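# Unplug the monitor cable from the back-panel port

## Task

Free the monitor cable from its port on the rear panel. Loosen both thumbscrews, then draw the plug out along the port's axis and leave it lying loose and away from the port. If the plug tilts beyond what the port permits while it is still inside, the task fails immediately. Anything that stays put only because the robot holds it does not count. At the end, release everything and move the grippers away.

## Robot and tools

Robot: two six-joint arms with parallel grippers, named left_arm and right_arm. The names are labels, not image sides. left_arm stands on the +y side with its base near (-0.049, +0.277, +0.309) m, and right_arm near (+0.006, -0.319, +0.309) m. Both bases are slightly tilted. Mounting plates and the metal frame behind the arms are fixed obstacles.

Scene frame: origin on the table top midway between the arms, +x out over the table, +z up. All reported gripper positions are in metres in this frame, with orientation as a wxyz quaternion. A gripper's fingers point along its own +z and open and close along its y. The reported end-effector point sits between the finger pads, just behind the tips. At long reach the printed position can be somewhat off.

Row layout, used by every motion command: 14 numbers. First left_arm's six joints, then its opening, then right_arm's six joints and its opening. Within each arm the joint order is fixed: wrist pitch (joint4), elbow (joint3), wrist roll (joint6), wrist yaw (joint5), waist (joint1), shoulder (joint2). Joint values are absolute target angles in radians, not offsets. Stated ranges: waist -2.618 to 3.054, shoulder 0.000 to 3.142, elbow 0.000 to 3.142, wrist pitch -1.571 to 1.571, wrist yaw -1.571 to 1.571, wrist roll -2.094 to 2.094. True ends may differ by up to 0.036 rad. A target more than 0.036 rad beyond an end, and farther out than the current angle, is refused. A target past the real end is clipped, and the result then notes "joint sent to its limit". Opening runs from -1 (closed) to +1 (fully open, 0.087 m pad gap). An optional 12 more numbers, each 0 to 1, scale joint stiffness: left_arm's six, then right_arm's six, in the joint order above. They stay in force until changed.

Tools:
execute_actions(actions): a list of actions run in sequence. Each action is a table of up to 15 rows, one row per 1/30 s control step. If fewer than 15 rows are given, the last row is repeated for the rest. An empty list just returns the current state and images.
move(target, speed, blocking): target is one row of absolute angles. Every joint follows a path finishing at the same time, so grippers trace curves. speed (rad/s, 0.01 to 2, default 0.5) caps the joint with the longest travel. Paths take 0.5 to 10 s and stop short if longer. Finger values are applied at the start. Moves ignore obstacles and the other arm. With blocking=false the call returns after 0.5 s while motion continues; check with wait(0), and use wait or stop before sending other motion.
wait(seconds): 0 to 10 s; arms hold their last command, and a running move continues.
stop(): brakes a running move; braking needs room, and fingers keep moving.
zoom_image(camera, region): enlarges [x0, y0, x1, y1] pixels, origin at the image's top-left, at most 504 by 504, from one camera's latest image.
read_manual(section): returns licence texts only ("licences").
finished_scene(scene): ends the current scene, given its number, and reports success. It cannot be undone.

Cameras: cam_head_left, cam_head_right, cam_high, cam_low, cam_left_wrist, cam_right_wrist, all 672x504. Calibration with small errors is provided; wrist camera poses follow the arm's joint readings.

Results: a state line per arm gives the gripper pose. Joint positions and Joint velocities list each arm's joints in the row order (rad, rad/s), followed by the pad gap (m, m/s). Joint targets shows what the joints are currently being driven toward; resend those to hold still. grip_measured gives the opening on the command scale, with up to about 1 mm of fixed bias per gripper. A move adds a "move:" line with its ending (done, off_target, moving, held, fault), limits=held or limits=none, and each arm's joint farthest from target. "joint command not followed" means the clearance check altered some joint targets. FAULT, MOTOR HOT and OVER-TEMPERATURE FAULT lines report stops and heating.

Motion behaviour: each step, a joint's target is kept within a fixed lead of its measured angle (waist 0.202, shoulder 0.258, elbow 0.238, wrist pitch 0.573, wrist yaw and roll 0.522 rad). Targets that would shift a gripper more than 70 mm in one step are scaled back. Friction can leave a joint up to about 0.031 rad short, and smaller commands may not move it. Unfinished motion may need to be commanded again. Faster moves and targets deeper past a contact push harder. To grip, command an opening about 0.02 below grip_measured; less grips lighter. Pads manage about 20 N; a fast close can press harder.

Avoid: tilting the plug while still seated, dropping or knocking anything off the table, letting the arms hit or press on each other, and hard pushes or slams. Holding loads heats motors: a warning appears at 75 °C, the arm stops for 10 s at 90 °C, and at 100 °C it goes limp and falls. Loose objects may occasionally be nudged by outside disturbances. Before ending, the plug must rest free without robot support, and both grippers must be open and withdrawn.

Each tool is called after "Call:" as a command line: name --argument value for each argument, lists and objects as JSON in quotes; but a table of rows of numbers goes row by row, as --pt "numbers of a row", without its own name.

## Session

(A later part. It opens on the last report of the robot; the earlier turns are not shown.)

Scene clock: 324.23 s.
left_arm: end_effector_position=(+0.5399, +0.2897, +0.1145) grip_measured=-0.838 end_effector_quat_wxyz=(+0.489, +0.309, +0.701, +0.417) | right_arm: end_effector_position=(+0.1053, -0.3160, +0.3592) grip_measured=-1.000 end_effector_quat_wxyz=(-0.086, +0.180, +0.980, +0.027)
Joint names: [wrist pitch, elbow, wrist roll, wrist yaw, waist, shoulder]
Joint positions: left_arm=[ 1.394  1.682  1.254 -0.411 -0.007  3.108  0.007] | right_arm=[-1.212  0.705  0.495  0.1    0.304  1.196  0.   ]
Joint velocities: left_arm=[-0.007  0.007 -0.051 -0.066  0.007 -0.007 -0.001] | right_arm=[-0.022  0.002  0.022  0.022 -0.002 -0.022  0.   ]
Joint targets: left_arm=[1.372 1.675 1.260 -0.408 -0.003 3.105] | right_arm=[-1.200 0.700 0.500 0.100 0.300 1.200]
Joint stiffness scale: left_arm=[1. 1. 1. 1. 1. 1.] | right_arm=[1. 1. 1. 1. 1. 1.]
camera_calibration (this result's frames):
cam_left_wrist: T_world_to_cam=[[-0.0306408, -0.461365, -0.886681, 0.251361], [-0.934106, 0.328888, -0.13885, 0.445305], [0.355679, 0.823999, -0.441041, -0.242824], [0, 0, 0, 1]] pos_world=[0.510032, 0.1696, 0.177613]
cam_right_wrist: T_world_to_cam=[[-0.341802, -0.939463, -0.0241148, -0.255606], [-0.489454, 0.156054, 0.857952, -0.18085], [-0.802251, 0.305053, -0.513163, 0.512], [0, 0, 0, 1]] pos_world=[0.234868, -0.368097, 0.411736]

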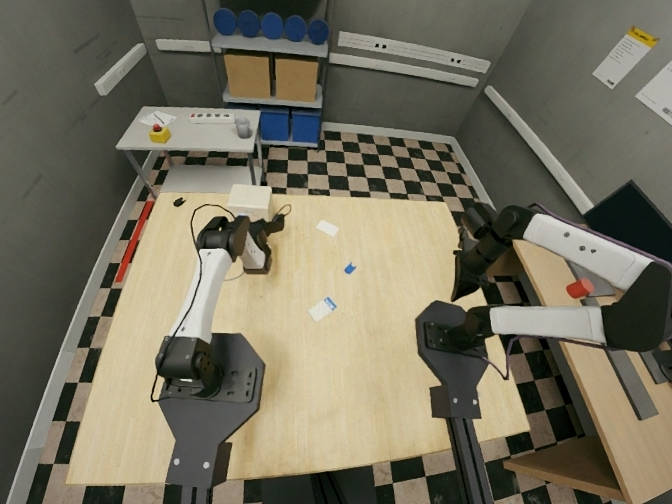

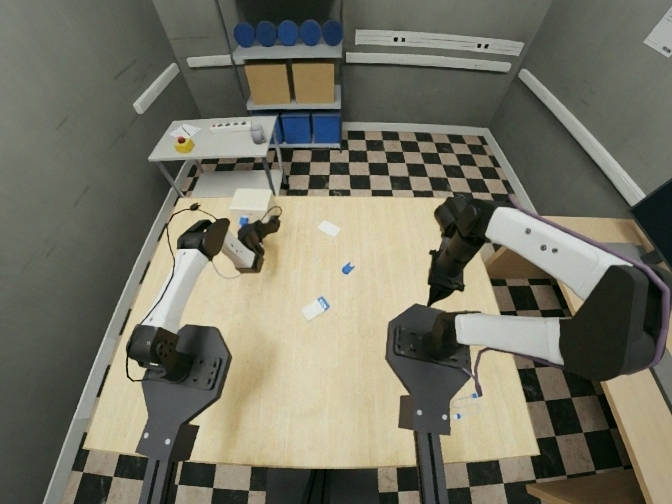

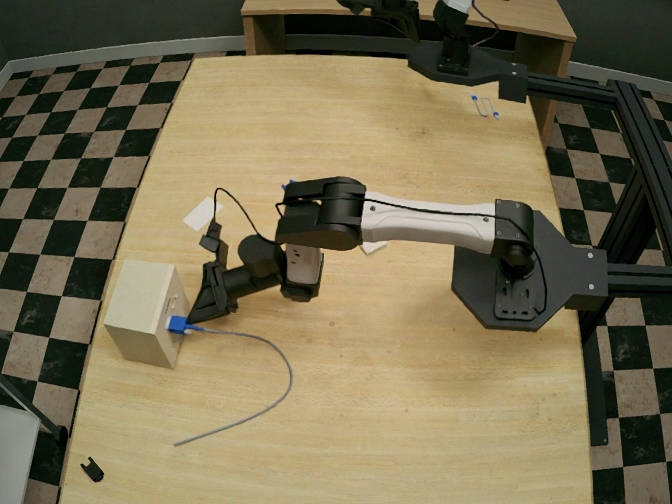

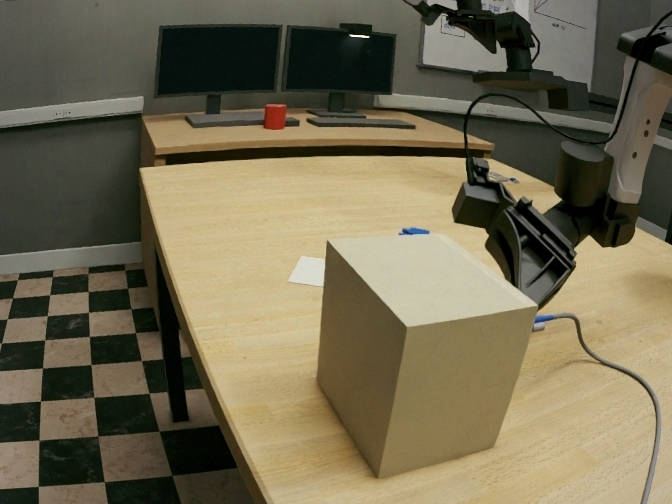

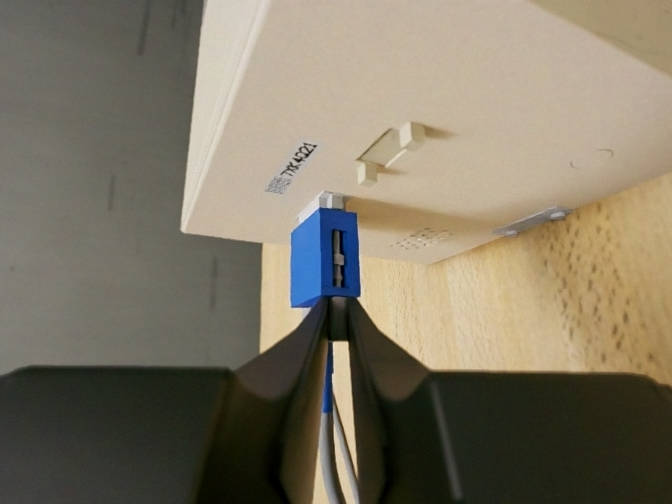

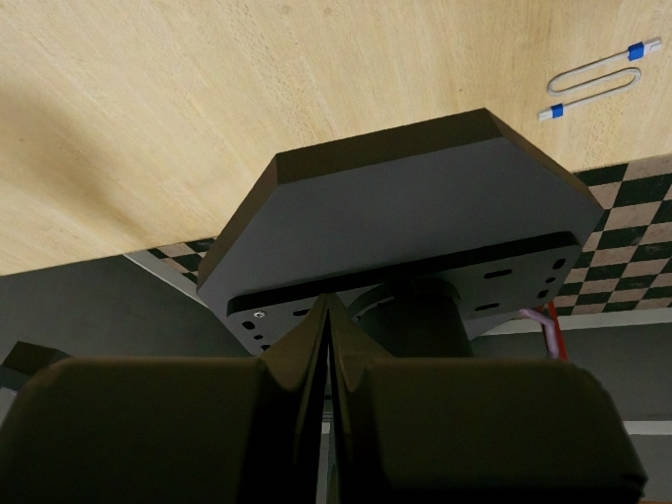

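Call:
execute_actions --actions '[[[1.345,1.661,1.2,-0.393,0.002,3.096,-1,-1.2,0.7,0.5,0.1,0.3,1.2,-1],[1.307,1.64,1.1,-0.372,0.005,3.076,-1,-1.2,0.7,0.5,0.1,0.3,1.2,-1],[1.271,1.613,1.005,-0.346,0.01,3.049,-1,-1.2,0.7,0.5,0.1,0.3,1.2,-1],[1.25,1.588,0.949,-0.329,0.015,3.022,-1,-1.2,0.7,0.5,0.1,0.3,1.2,-1],[1.228,1.564,0.893,-0.308,0.022,2.997,-1,-1.2,0.7,0.5,0.1,0.3,1.2,-1],[1.206,1.542,0.837,-0.283,0.03,2.972,-1,-1.2,0.7,0.5,0.1,0.3,1.2,-1],[1.184,1.522,0.781,-0.26,0.038,2.948,-1,-1.2,0.7,0.5,0.1,0.3,1.2,-1],[1.161,1.503,0.725,-0.232,0.047,2.925,-1,-1.2,0.7,0.5,0.1,0.3,1.2,-1],[1.139,1.487,0.669,-0.203,0.057,2.902,-1,-1.2,0.7,0.5,0.1,0.3,1.2,-1],[1.116,1.471,0.613,-0.173,0.067,2.881,-1,-1.2,0.7,0.5,0.1,0.3,1.2,-1],[1.092,1.458,0.557,-0.139,0.08,2.86,-1,-1.2,0.7,0.5,0.1,0.3,1.2,-1],[1.068,1.446,0.501,-0.104,0.092,2.84,-1,-1.2,0.7,0.5,0.1,0.3,1.2,-1],[1.063,1.438,0.496,-0.1,0.099,2.826,-1,-1.2,0.7,0.5,0.1,0.3,1.2,-1],[1.068,1.434,0.505,-0.102,0.104,2.818,-1,-1.2,0.7,0.5,0.1,0.3,1.2,-1],[1.082,1.434,0.54,-0.123,0.101,2.818,-1,-1.2,0.7,0.5,0.1,0.3,1.2,-1]],[[1.092,1.434,0.56,-0.134,0.101,2.818,-1,-1.2,0.7,0.5,0.1,0.3,1.2,-1],[1.097,1.434,0.575,-0.138,0.101,2.818,-0.68,-1.2,0.7,0.5,0.1,0.3,1.2,-1],[1.105,1.445,0.585,-0.145,0.096,2.825,-0.68,-1.2,0.7,0.5,0.1,0.3,1.2,-1],[1.12,1.457,0.6,-0.158,0.09,2.835,-0.68,-1.2,0.7,0.5,0.1,0.3,1.2,-1],[1.15,1.472,0.66,-0.195,0.083,2.848,-0.68,-1.2,0.7,0.5,0.1,0.3,1.2,-1],[1.205,1.481,0.79,-0.272,0.07,2.865,-0.68,-1.2,0.7,0.5,0.1,0.3,1.2,-1],[1.235,1.493,0.855,-0.308,0.058,2.885,-0.68,-1.2,0.7,0.5,0.1,0.3,1.2,-1],[1.257,1.506,0.91,-0.333,0.046,2.906,-0.68,-1.2,0.7,0.5,0.1,0.3,1.2,-1],[1.28,1.522,0.966,-0.353,0.037,2.927,-0.68,-1.2,0.7,0.5,0.1,0.3,1.2,-1],[1.301,1.538,1.022,-0.375,0.028,2.95,-0.68,-1.2,0.7,0.5,0.1,0.3,1.2,-1],[1.324,1.557,1.078,-0.394,0.019,2.973,-0.68,-1.2,0.7,0.5,0.1,0.3,1.2,-1],[1.346,1.577,1.134,-0.408,0.011,2.997,-0.68,-1.2,0.7,0.5,0.1,0.3,1.2,-1],[1.368,1.599,1.19,-0.425,0.005,3.022,-0.68,-1.2,0.7,0.5,0.1,0.3,1.2,-1],[1.39,1.623,1.246,-0.435,-0.001,3.047,-0.68,-1.2,0.7,0.5,0.1,0.3,1.2,-1],[1.41,1.648,1.302,-0.444,-0.006,3.074,-0.68,-1.2,0.7,0.5,0.1,0.3,1.2,-1]],[[1.43,1.675,1.358,-0.453,-0.01,3.101,-0.68,-1.2,0.7,0.5,0.1,0.3,1.2,-1],[1.428,1.693,1.35,-0.446,-0.012,3.118,-0.68,-1.2,0.7,0.5,0.1,0.3,1.2,-1],[1.414,1.701,1.32,-0.437,-0.013,3.126,-0.68,-1.2,0.7,0.5,0.1,0.3,1.2,-1],[1.402,1.701,1.29,-0.43,-0.013,3.126,-0.68,-1.2,0.7,0.5,0.1,0.3,1.2,-1],[1.396,1.701,1.278,-0.425,-0.013,3.126,-0.72,-1.2,0.7,0.5,0.1,0.3,1.2,-1],[1.396,1.701,1.275,-0.425,-0.013,3.126,-0.76,-1.2,0.7,0.5,0.1,0.3,1.2,-1],[1.39,1.695,1.27,-0.42,-0.01,3.12,-0.8,-1.2,0.7,0.5,0.1,0.3,1.2,-1],[1.38,1.685,1.263,-0.413,-0.006,3.11,-0.85,-1.2,0.7,0.5,0.1,0.3,1.2,-1],[1.372,1.675,1.26,-0.408,-0.003,3.105,-1,-1.2,0.7,0.5,0.1,0.3,1.2,-1]],[[1.345,1.661,1.2,-0.393,0.002,3.096,-1,-1.2,0.7,0.5,0.1,0.3,1.2,-1],[1.307,1.64,1.1,-0.372,0.005,3.076,-1,-1.2,0.7,0.5,0.1,0.3,1.2,-1],[1.271,1.613,1.005,-0.346,0.01,3.049,-1,-1.2,0.7,0.5,0.1,0.3,1.2,-1],[1.25,1.588,0.949,-0.329,0.015,3.022,-1,-1.2,0.7,0.5,0.1,0.3,1.2,-1],[1.228,1.564,0.893,-0.308,0.022,2.997,-1,-1.2,0.7,0.5,0.1,0.3,1.2,-1],[1.206,1.542,0.837,-0.283,0.03,2.972,-1,-1.2,0.7,0.5,0.1,0.3,1.2,-1],[1.184,1.522,0.781,-0.26,0.038,2.948,-1,-1.2,0.7,0.5,0.1,0.3,1.2,-1],[1.161,1.503,0.725,-0.232,0.047,2.925,-1,-1.2,0.7,0.5,0.1,0.3,1.2,-1],[1.139,1.487,0.669,-0.203,0.057,2.902,-1,-1.2,0.7,0.5,0.1,0.3,1.2,-1],[1.116,1.471,0.613,-0.173,0.067,2.881,-1,-1.2,0.7,0.5,0.1,0.3,1.2,-1],[1.092,1.458,0.557,-0.139,0.08,2.86,-1,-1.2,0.7,0.5,0.1,0.3,1.2,-1],[1.068,1.446,0.501,-0.104,0.092,2.84,-1,-1.2,0.7,0.5,0.1,0.3,1.2,-1],[1.063,1.438,0.496,-0.1,0.099,2.826,-1,-1.2,0.7,0.5,0.1,0.3,1.2,-1],[1.068,1.434,0.505,-0.102,0.104,2.818,-1,-1.2,0.7,0.5,0.1,0.3,1.2,-1],[1.082,1.434,0.54,-0.123,0.101,2.818,-1,-1.2,0.7,0.5,0.1,0.3,1.2,-1]],[[1.092,1.434,0.56,-0.134,0.101,2.818,-1,-1.2,0.7,0.5,0.1,0.3,1.2,-1],[1.097,1.434,0.575,-0.138,0.101,2.818,-0.68,-1.2,0.7,0.5,0.1,0.3,1.2,-1],[1.105,1.445,0.585,-0.145,0.096,2.825,-0.68,-1.2,0.7,0.5,0.1,0.3,1.2,-1],[1.12,1.457,0.6,-0.158,0.09,2.835,-0.68,-1.2,0.7,0.5,0.1,0.3,1.2,-1],[1.15,1.472,0.66,-0.195,0.083,2.848,-0.68,-1.2,0.7,0.5,0.1,0.3,1.2,-1],[1.205,1.481,0.79,-0.272,0.07,2.865,-0.68,-1.2,0.7,0.5,0.1,0.3,1.2,-1],[1.235,1.493,0.855,-0.308,0.058,2.885,-0.68,-1.2,0.7,0.5,0.1,0.3,1.2,-1],[1.257,1.506,0.91,-0.333,0.046,2.906,-0.68,-1.2,0.7,0.5,0.1,0.3,1.2,-1],[1.28,1.522,0.966,-0.353,0.037,2.927,-0.68,-1.2,0.7,0.5,0.1,0.3,1.2,-1],[1.301,1.538,1.022,-0.375,0.028,2.95,-0.68,-1.2,0.7,0.5,0.1,0.3,1.2,-1],[1.324,1.557,1.078,-0.394,0.019,2.973,-0.68,-1.2,0.7,0.5,0.1,0.3,1.2,-1],[1.346,1.577,1.134,-0.408,0.011,2.997,-0.68,-1.2,0.7,0.5,0.1,0.3,1.2,-1],[1.368,1.599,1.19,-0.425,0.005,3.022,-0.68,-1.2,0.7,0.5,0.1,0.3,1.2,-1],[1.39,1.623,1.246,-0.435,-0.001,3.047,-0.68,-1.2,0.7,0.5,0.1,0.3,1.2,-1],[1.41,1.648,1.302,-0.444,-0.006,3.074,-0.68,-1.2,0.7,0.5,0.1,0.3,1.2,-1]],[[1.43,1.675,1.358,-0.453,-0.01,3.101,-0.68,-1.2,0.7,0.5,0.1,0.3,1.2,-1],[1.428,1.693,1.35,-0.446,-0.012,3.118,-0.68,-1.2,0.7,0.5,0.1,0.3,1.2,-1],[1.414,1.701,1.32,-0.437,-0.013,3.126,-0.68,-1.2,0.7,0.5,0.1,0.3,1.2,-1],[1.402,1.701,1.29,-0.43,-0.013,3.126,-0.68,-1.2,0.7,0.5,0.1,0.3,1.2,-1],[1.396,1.701,1.278,-0.425,-0.013,3.126,-0.72,-1.2,0.7,0.5,0.1,0.3,1.2,-1],[1.396,1.701,1.275,-0.425,-0.013,3.126,-0.76,-1.2,0.7,0.5,0.1,0.3,1.2,-1],[1.39,1.695,1.27,-0.42,-0.01,3.12,-0.8,-1.2,0.7,0.5,0.1,0.3,1.2,-1],[1.38,1.685,1.263,-0.413,-0.006,3.11,-0.85,-1.2,0.7,0.5,0.1,0.3,1.2,-1],[1.372,1.675,1.26,-0.408,-0.003,3.105,-1,-1.2,0.7,0.5,0.1,0.3,1.2,-1]],[[1.345,1.661,1.2,-0.393,0.002,3.096,-1,-1.2,0.7,0.5,0.1,0.3,1.2,-1],[1.307,1.64,1.1,-0.372,0.005,3.076,-1,-1.2,0.7,0.5,0.1,0.3,1.2,-1],[1.271,1.613,1.005,-0.346,0.01,3.049,-1,-1.2,0.7,0.5,0.1,0.3,1.2,-1],[1.25,1.588,0.949,-0.329,0.015,3.022,-1,-1.2,0.7,0.5,0.1,0.3,1.2,-1],[1.228,1.564,0.893,-0.308,0.022,2.997,-1,-1.2,0.7,0.5,0.1,0.3,1.2,-1],[1.206,1.542,0.837,-0.283,0.03,2.972,-1,-1.2,0.7,0.5,0.1,0.3,1.2,-1],[1.184,1.522,0.781,-0.26,0.038,2.948,-1,-1.2,0.7,0.5,0.1,0.3,1.2,-1],[1.161,1.503,0.725,-0.232,0.047,2.925,-1,-1.2,0.7,0.5,0.1,0.3,1.2,-1],[1.139,1.487,0.669,-0.203,0.057,2.902,-1,-1.2,0.7,0.5,0.1,0.3,1.2,-1],[1.116,1.471,0.613,-0.173,0.067,2.881,-1,-1.2,0.7,0.5,0.1,0.3,1.2,-1],[1.092,1.458,0.557,-0.139,0.08,2.86,-1,-1.2,0.7,0.5,0.1,0.3,1.2,-1],[1.068,1.446,0.501,-0.104,0.092,2.84,-1,-1.2,0.7,0.5,0.1,0.3,1.2,-1],[1.063,1.438,0.496,-0.1,0.099,2.826,-1,-1.2,0.7,0.5,0.1,0.3,1.2,-1],[1.068,1.434,0.505,-0.102,0.104,2.818,-1,-1.2,0.7,0.5,0.1,0.3,1.2,-1],[1.082,1.434,0.54,-0.123,0.101,2.818,-1,-1.2,0.7,0.5,0.1,0.3,1.2,-1]],[[1.092,1.434,0.56,-0.134,0.101,2.818,-1,-1.2,0.7,0.5,0.1,0.3,1.2,-1],[1.097,1.434,0.575,-0.138,0.101,2.818,-0.68,-1.2,0.7,0.5,0.1,0.3,1.2,-1],[1.105,1.445,0.585,-0.145,0.096,2.825,-0.68,-1.2,0.7,0.5,0.1,0.3,1.2,-1],[1.12,1.457,0.6,-0.158,0.09,2.835,-0.68,-1.2,0.7,0.5,0.1,0.3,1.2,-1],[1.15,1.472,0.66,-0.195,0.083,2.848,-0.68,-1.2,0.7,0.5,0.1,0.3,1.2,-1],[1.205,1.481,0.79,-0.272,0.07,2.865,-0.68,-1.2,0.7,0.5,0.1,0.3,1.2,-1],[1.235,1.493,0.855,-0.308,0.058,2.885,-0.68,-1.2,0.7,0.5,0.1,0.3,1.2,-1],[1.257,1.506,0.91,-0.333,0.046,2.906,-0.68,-1.2,0.7,0.5,0.1,0.3,1.2,-1],[1.28,1.522,0.966,-0.353,0.037,2.927,-0.68,-1.2,0.7,0.5,0.1,0.3,1.2,-1],[1.301,1.538,1.022,-0.375,0.028,2.95,-0.68,-1.2,0.7,0.5,0.1,0.3,1.2,-1],[1.324,1.557,1.078,-0.394,0.019,2.973,-0.68,-1.2,0.7,0.5,0.1,0.3,1.2,-1],[1.346,1.577,1.134,-0.408,0.011,2.997,-0.68,-1.2,0.7,0.5,0.1,0.3,1.2,-1],[1.368,1.599,1.19,-0.425,0.005,3.022,-0.68,-1.2,0.7,0.5,0.1,0.3,1.2,-1],[1.39,1.623,1.246,-0.435,-0.001,3.047,-0.68,-1.2,0.7,0.5,0.1,0.3,1.2,-1],[1.41,1.648,1.302,-0.444,-0.006,3.074,-0.68,-1.2,0.7,0.5,0.1,0.3,1.2,-1]],[[1.43,1.675,1.358,-0.453,-0.01,3.101,-0.68,-1.2,0.7,0.5,0.1,0.3,1.2,-1],[1.428,1.693,1.35,-0.446,-0.012,3.118,-0.68,-1.2,0.7,0.5,0.1,0.3,1.2,-1],[1.414,1.701,1.32,-0.437,-0.013,3.126,-0.68,-1.2,0.7,0.5,0.1,0.3,1.2,-1],[1.402,1.701,1.29,-0.43,-0.013,3.126,-0.68,-1.2,0.7,0.5,0.1,0.3,1.2,-1],[1.396,1.701,1.278,-0.425,-0.013,3.126,-0.72,-1.2,0.7,0.5,0.1,0.3,1.2,-1],[1.396,1.701,1.275,-0.425,-0.013,3.126,-0.76,-1.2,0.7,0.5,0.1,0.3,1.2,-1],[1.39,1.695,1.27,-0.42,-0.01,3.12,-0.8,-1.2,0.7,0.5,0.1,0.3,1.2,-1],[1.38,1.685,1.263,-0.413,-0.006,3.11,-0.85,-1.2,0.7,0.5,0.1,0.3,1.2,-1],[1.372,1.675,1.26,-0.408,-0.003,3.105,-1,-1.2,0.7,0.5,0.1,0.3,1.2,-1]],[[1.345,1.661,1.2,-0.393,0.002,3.096,-1,-1.2,0.7,0.5,0.1,0.3,1.2,-1],[1.307,1.64,1.1,-0.372,0.005,3.076,-1,-1.2,0.7,0.5,0.1,0.3,1.2,-1],[1.271,1.613,1.005,-0.346,0.01,3.049,-1,-1.2,0.7,0.5,0.1,0.3,1.2,-1],[1.25,1.588,0.949,-0.329,0.015,3.022,-1,-1.2,0.7,0.5,0.1,0.3,1.2,-1],[1.228,1.564,0.893,-0.308,0.022,2.997,-1,-1.2,0.7,0.5,0.1,0.3,1.2,-1],[1.206,1.542,0.837,-0.283,0.03,2.972,-1,-1.2,0.7,0.5,0.1,0.3,1.2,-1],[1.184,1.522,0.781,-0.26,0.038,2.948,-1,-1.2,0.7,0.5,0.1,0.3,1.2,-1],[1.161,1.503,0.725,-0.232,0.047,2.925,-1,-1.2,0.7,0.5,0.1,0.3,1.2,-1],[1.139,1.487,0.669,-0.203,0.057,2.902,-1,-1.2,0.7,0.5,0.1,0.3,1.2,-1],[1.116,1.471,0.613,-0.173,0.067,2.881,-1,-1.2,0.7,0.5,0.1,0.3,1.2,-1],[1.092,1.458,0.557,-0.139,0.08,2.86,-1,-1.2,0.7,0.5,0.1,0.3,1.2,-1],[1.068,1.446,0.501,-0.104,0.092,2.84,-1,-1.2,0.7,0.5,0.1,0.3,1.2,-1],[1.063,1.438,0.496,-0.1,0.099,2.826,-1,-1.2,0.7,0.5,0.1,0.3,1.2,-1],[1.068,1.434,0.505,-0.102,0.104,2.818,-1,-1.2,0.7,0.5,0.1,0.3,1.2,-1],[1.082,1.434,0.54,-0.123,0.101,2.818,-1,-1.2,0.7,0.5,0.1,0.3,1.2,-1]],[[1.092,1.434,0.56,-0.134,0.101,2.818,-1,-1.2,0.7,0.5,0.1,0.3,1.2,-1],[1.097,1.434,0.575,-0.138,0.101,2.818,-0.68,-1.2,0.7,0.5,0.1,0.3,1.2,-1],[1.105,1.445,0.585,-0.145,0.096,2.825,-0.68,-1.2,0.7,0.5,0.1,0.3,1.2,-1],[1.12,1.457,0.6,-0.158,0.09,2.835,-0.68,-1.2,0.7,0.5,0.1,0.3,1.2,-1],[1.15,1.472,0.66,-0.195,0.083,2.848,-0.68,-1.2,0.7,0.5,0.1,0.3,1.2,-1],[1.205,1.481,0.79,-0.272,0.07,2.865,-0.68,-1.2,0.7,0.5,0.1,0.3,1.2,-1],[1.235,1.493,0.855,-0.308,0.058,2.885,-0.68,-1.2,0.7,0.5,0.1,0.3,1.2,-1],[1.257,1.506,0.91,-0.333,0.046,2.906,-0.68,-1.2,0.7,0.5,0.1,0.3,1.2,-1],[1.28,1.522,0.966,-0.353,0.037,2.927,-0.68,-1.2,0.7,0.5,0.1,0.3,1.2,-1],[1.301,1.538,1.022,-0.375,0.028,2.95,-0.68,-1.2,0.7,0.5,0.1,0.3,1.2,-1],[1.324,1.557,1.078,-0.394,0.019,2.973,-0.68,-1.2,0.7,0.5,0.1,0.3,1.2,-1],[1.346,1.577,1.134,-0.408,0.011,2.997,-0.68,-1.2,0.7,0.5,0.1,0.3,1.2,-1],[1.368,1.599,1.19,-0.425,0.005,3.022,-0.68,-1.2,0.7,0.5,0.1,0.3,1.2,-1],[1.39,1.623,1.246,-0.435,-0.001,3.047,-0.68,-1.2,0.7,0.5,0.1,0.3,1.2,-1],[1.41,1.648,1.302,-0.444,-0.006,3.074,-0.68,-1.2,0.7,0.5,0.1,0.3,1.2,-1]],[[1.43,1.675,1.358,-0.453,-0.01,3.101,-0.68,-1.2,0.7,0.5,0.1,0.3,1.2,-1],[1.428,1.693,1.35,-0.446,-0.012,3.118,-0.68,-1.2,0.7,0.5,0.1,0.3,1.2,-1],[1.414,1.701,1.32,-0.437,-0.013,3.126,-0.68,-1.2,0.7,0.5,0.1,0.3,1.2,-1],[1.402,1.701,1.29,-0.43,-0.013,3.126,-0.68,-1.2,0.7,0.5,0.1,0.3,1.2,-1],[1.396,1.701,1.278,-0.425,-0.013,3.126,-0.72,-1.2,0.7,0.5,0.1,0.3,1.2,-1],[1.396,1.701,1.275,-0.425,-0.013,3.126,-0.76,-1.2,0.7,0.5,0.1,0.3,1.2,-1],[1.39,1.695,1.27,-0.42,-0.01,3.12,-0.8,-1.2,0.7,0.5,0.1,0.3,1.2,-1],[1.38,1.685,1.263,-0.413,-0.006,3.11,-0.85,-1.2,0.7,0.5,0.1,0.3,1.2,-1],[1.372,1.675,1.26,-0.408,-0.003,3.105,-1,-1.2,0.7,0.5,0.1,0.3,1.2,-1]],[[1.345,1.661,1.2,-0.393,0.002,3.096,-1,-1.2,0.7,0.5,0.1,0.3,1.2,-1],[1.307,1.64,1.1,-0.372,0.005,3.076,-1,-1.2,0.7,0.5,0.1,0.3,1.2,-1],[1.271,1.613,1.005,-0.346,0.01,3.049,-1,-1.2,0.7,0.5,0.1,0.3,1.2,-1],[1.25,1.588,0.949,-0.329,0.015,3.022,-1,-1.2,0.7,0.5,0.1,0.3,1.2,-1],[1.228,1.564,0.893,-0.308,0.022,2.997,-1,-1.2,0.7,0.5,0.1,0.3,1.2,-1],[1.206,1.542,0.837,-0.283,0.03,2.972,-1,-1.2,0.7,0.5,0.1,0.3,1.2,-1],[1.184,1.522,0.781,-0.26,0.038,2.948,-1,-1.2,0.7,0.5,0.1,0.3,1.2,-1],[1.161,1.503,0.725,-0.232,0.047,2.925,-1,-1.2,0.7,0.5,0.1,0.3,1.2,-1],[1.139,1.487,0.669,-0.203,0.057,2.902,-1,-1.2,0.7,0.5,0.1,0.3,1.2,-1],[1.116,1.471,0.613,-0.173,0.067,2.881,-1,-1.2,0.7,0.5,0.1,0.3,1.2,-1],[1.092,1.458,0.557,-0.139,0.08,2.86,-1,-1.2,0.7,0.5,0.1,0.3,1.2,-1],[1.068,1.446,0.501,-0.104,0.092,2.84,-1,-1.2,0.7,0.5,0.1,0.3,1.2,-1],[1.063,1.438,0.496,-0.1,0.099,2.826,-1,-1.2,0.7,0.5,0.1,0.3,1.2,-1],[1.068,1.434,0.505,-0.102,0.104,2.818,-1,-1.2,0.7,0.5,0.1,0.3,1.2,-1],[1.082,1.434,0.54,-0.123,0.101,2.818,-1,-1.2,0.7,0.5,0.1,0.3,1.2,-1]],[[1.092,1.434,0.56,-0.134,0.101,2.818,-1,-1.2,0.7,0.5,0.1,0.3,1.2,-1],[1.097,1.434,0.575,-0.138,0.101,2.818,-0.68,-1.2,0.7,0.5,0.1,0.3,1.2,-1],[1.105,1.445,0.585,-0.145,0.096,2.825,-0.68,-1.2,0.7,0.5,0.1,0.3,1.2,-1],[1.12,1.457,0.6,-0.158,0.09,2.835,-0.68,-1.2,0.7,0.5,0.1,0.3,1.2,-1],[1.15,1.472,0.66,-0.195,0.083,2.848,-0.68,-1.2,0.7,0.5,0.1,0.3,1.2,-1],[1.205,1.481,0.79,-0.272,0.07,2.865,-0.68,-1.2,0.7,0.5,0.1,0.3,1.2,-1],[1.235,1.493,0.855,-0.308,0.058,2.885,-0.68,-1.2,0.7,0.5,0.1,0.3,1.2,-1],[1.257,1.506,0.91,-0.333,0.046,2.906,-0.68,-1.2,0.7,0.5,0.1,0.3,1.2,-1],[1.28,1.522,0.966,-0.353,0.037,2.927,-0.68,-1.2,0.7,0.5,0.1,0.3,1.2,-1],[1.301,1.538,1.022,-0.375,0.028,2.95,-0.68,-1.2,0.7,0.5,0.1,0.3,1.2,-1],[1.324,1.557,1.078,-0.394,0.019,2.973,-0.68,-1.2,0.7,0.5,0.1,0.3,1.2,-1],[1.346,1.577,1.134,-0.408,0.011,2.997,-0.68,-1.2,0.7,0.5,0.1,0.3,1.2,-1],[1.368,1.599,1.19,-0.425,0.005,3.022,-0.68,-1.2,0.7,0.5,0.1,0.3,1.2,-1],[1.39,1.623,1.246,-0.435,-0.001,3.047,-0.68,-1.2,0.7,0.5,0.1,0.3,1.2,-1],[1.41,1.648,1.302,-0.444,-0.006,3.074,-0.68,-1.2,0.7,0.5,0.1,0.3,1.2,-1]],[[1.43,1.675,1.358,-0.453,-0.01,3.101,-0.68,-1.2,0.7,0.5,0.1,0.3,1.2,-1],[1.428,1.693,1.35,-0.446,-0.012,3.118,-0.68,-1.2,0.7,0.5,0.1,0.3,1.2,-1],[1.414,1.701,1.32,-0.437,-0.013,3.126,-0.68,-1.2,0.7,0.5,0.1,0.3,1.2,-1],[1.402,1.701,1.29,-0.43,-0.013,3.126,-0.68,-1.2,0.7,0.5,0.1,0.3,1.2,-1],[1.396,1.701,1.278,-0.425,-0.013,3.126,-0.72,-1.2,0.7,0.5,0.1,0.3,1.2,-1],[1.396,1.701,1.275,-0.425,-0.013,3.126,-0.76,-1.2,0.7,0.5,0.1,0.3,1.2,-1],[1.39,1.695,1.27,-0.42,-0.01,3.12,-0.8,-1.2,0.7,0.5,0.1,0.3,1.2,-1],[1.38,1.685,1.263,-0.413,-0.006,3.11,-0.85,-1.2,0.7,0.5,0.1,0.3,1.2,-1],[1.372,1.675,1.26,-0.408,-0.003,3.105,-1,-1.2,0.7,0.5,0.1,0.3,1.2,-1]]]'

Call:
zoom_image --camera "cam_left_wrist" --region '[260, 190, 420, 390]'

Scene clock: 339.57 s.
left_arm: end_effector_position=(+0.5399, +0.2897, +0.1145) grip_measured=-0.838 end_effector_quat_wxyz=(+0.489, +0.309, +0.701, +0.417) | right_arm: end_effector_position=(+0.1053, -0.3160, +0.3592) grip_measured=-1.000 end_effector_quat_wxyz=(-0.086, +0.180, +0.980, +0.027)
Joint names: [wrist pitch, elbow, wrist roll, wrist yaw, waist, shoulder]
Joint positions: left_arm=[ 1.394  1.682  1.254 -0.411 -0.007  3.108  0.007] | right_arm=[-1.212  0.705  0.495  0.1    0.304  1.196  0.   ]
Joint velocities: left_arm=[-0.022 -0.012 -0.022  0.051 -0.002  0.017 -0.   ] | right_arm=[ 0.007  0.002 -0.022  0.007  0.002  0.007  0.   ]
Joint targets: left_arm=[1.372 1.675 1.260 -0.408 -0.003 3.105] | right_arm=[-1.200 0.700 0.500 0.100 0.300 1.200]
Joint stiffness scale: left_arm=[1. 1. 1. 1. 1. 1.] | right_arm=[1. 1. 1. 1. 1. 1.]
camera_calibration (this result's frames):
cam_left_wrist: T_world_to_cam=[[-0.0306408, -0.461365, -0.886681, 0.251361], [-0.934106, 0.328888, -0.13885, 0.445305], [0.355679, 0.823999, -0.441041, -0.242824], [0, 0, 0, 1]] pos_world=[0.510032, 0.1696, 0.177613]
cam_right_wrist: T_world_to_cam=[[-0.341802, -0.939463, -0.0241148, -0.255606], [-0.489454, 0.156054, 0.857952, -0.18085], [-0.802251, 0.305053, -0.513163, 0.512], [0, 0, 0, 1]] pos_world=[0.234868, -0.368097, 0.411736]

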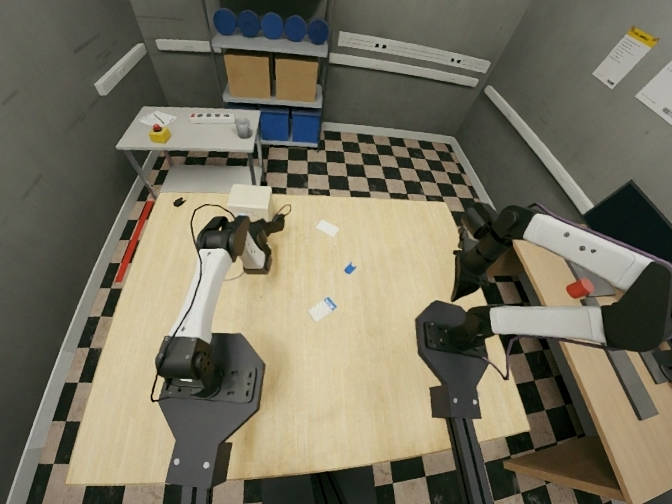

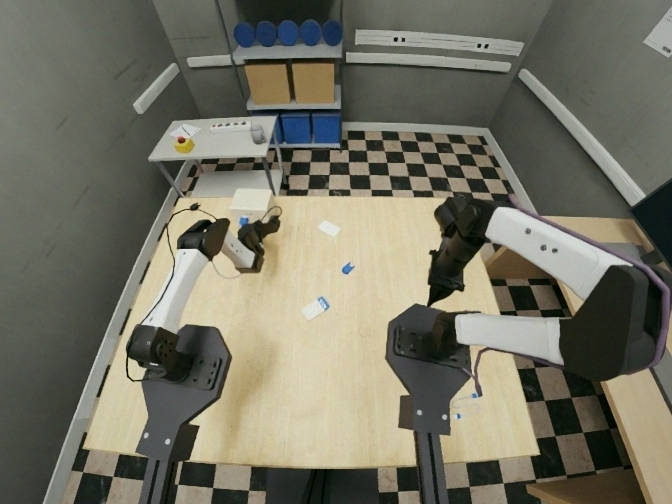

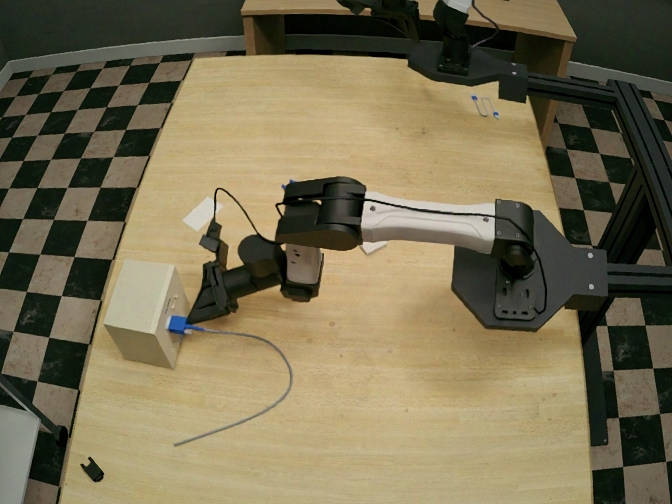

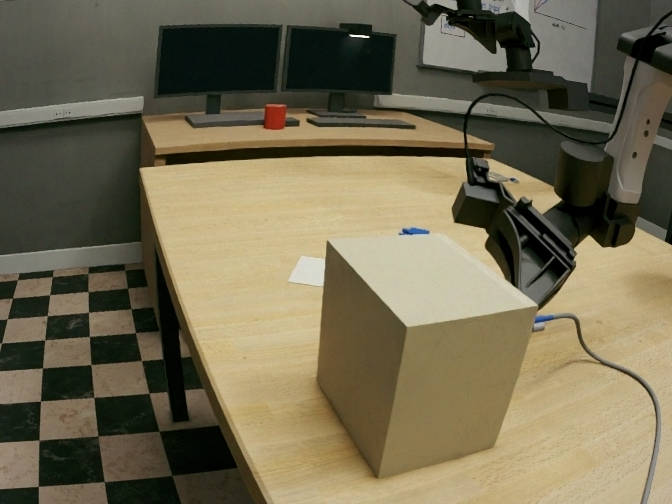

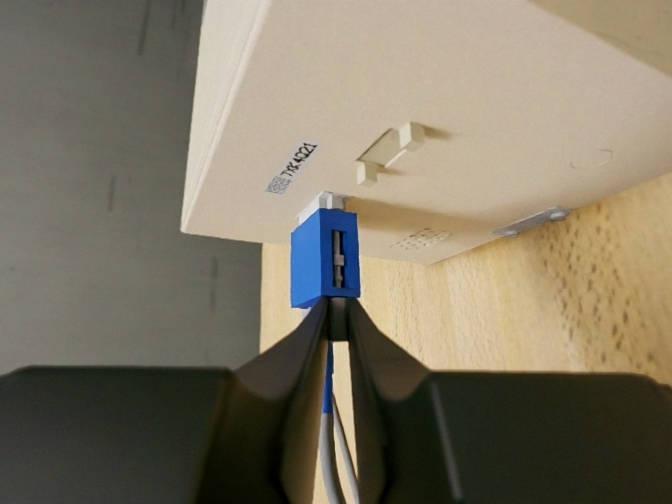

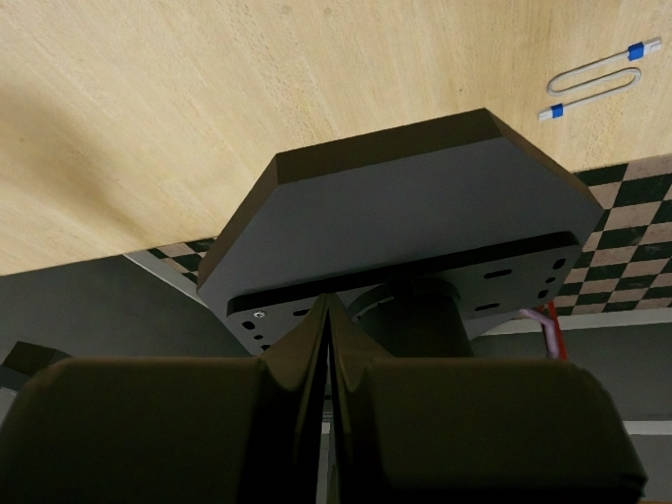

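Region (260, 190, 420, 390) of cam_left_wrist's 672x504 image, scaled by 2.520, with more detail than that image has; it fills the left 403 columns of this view, and the rest is white.

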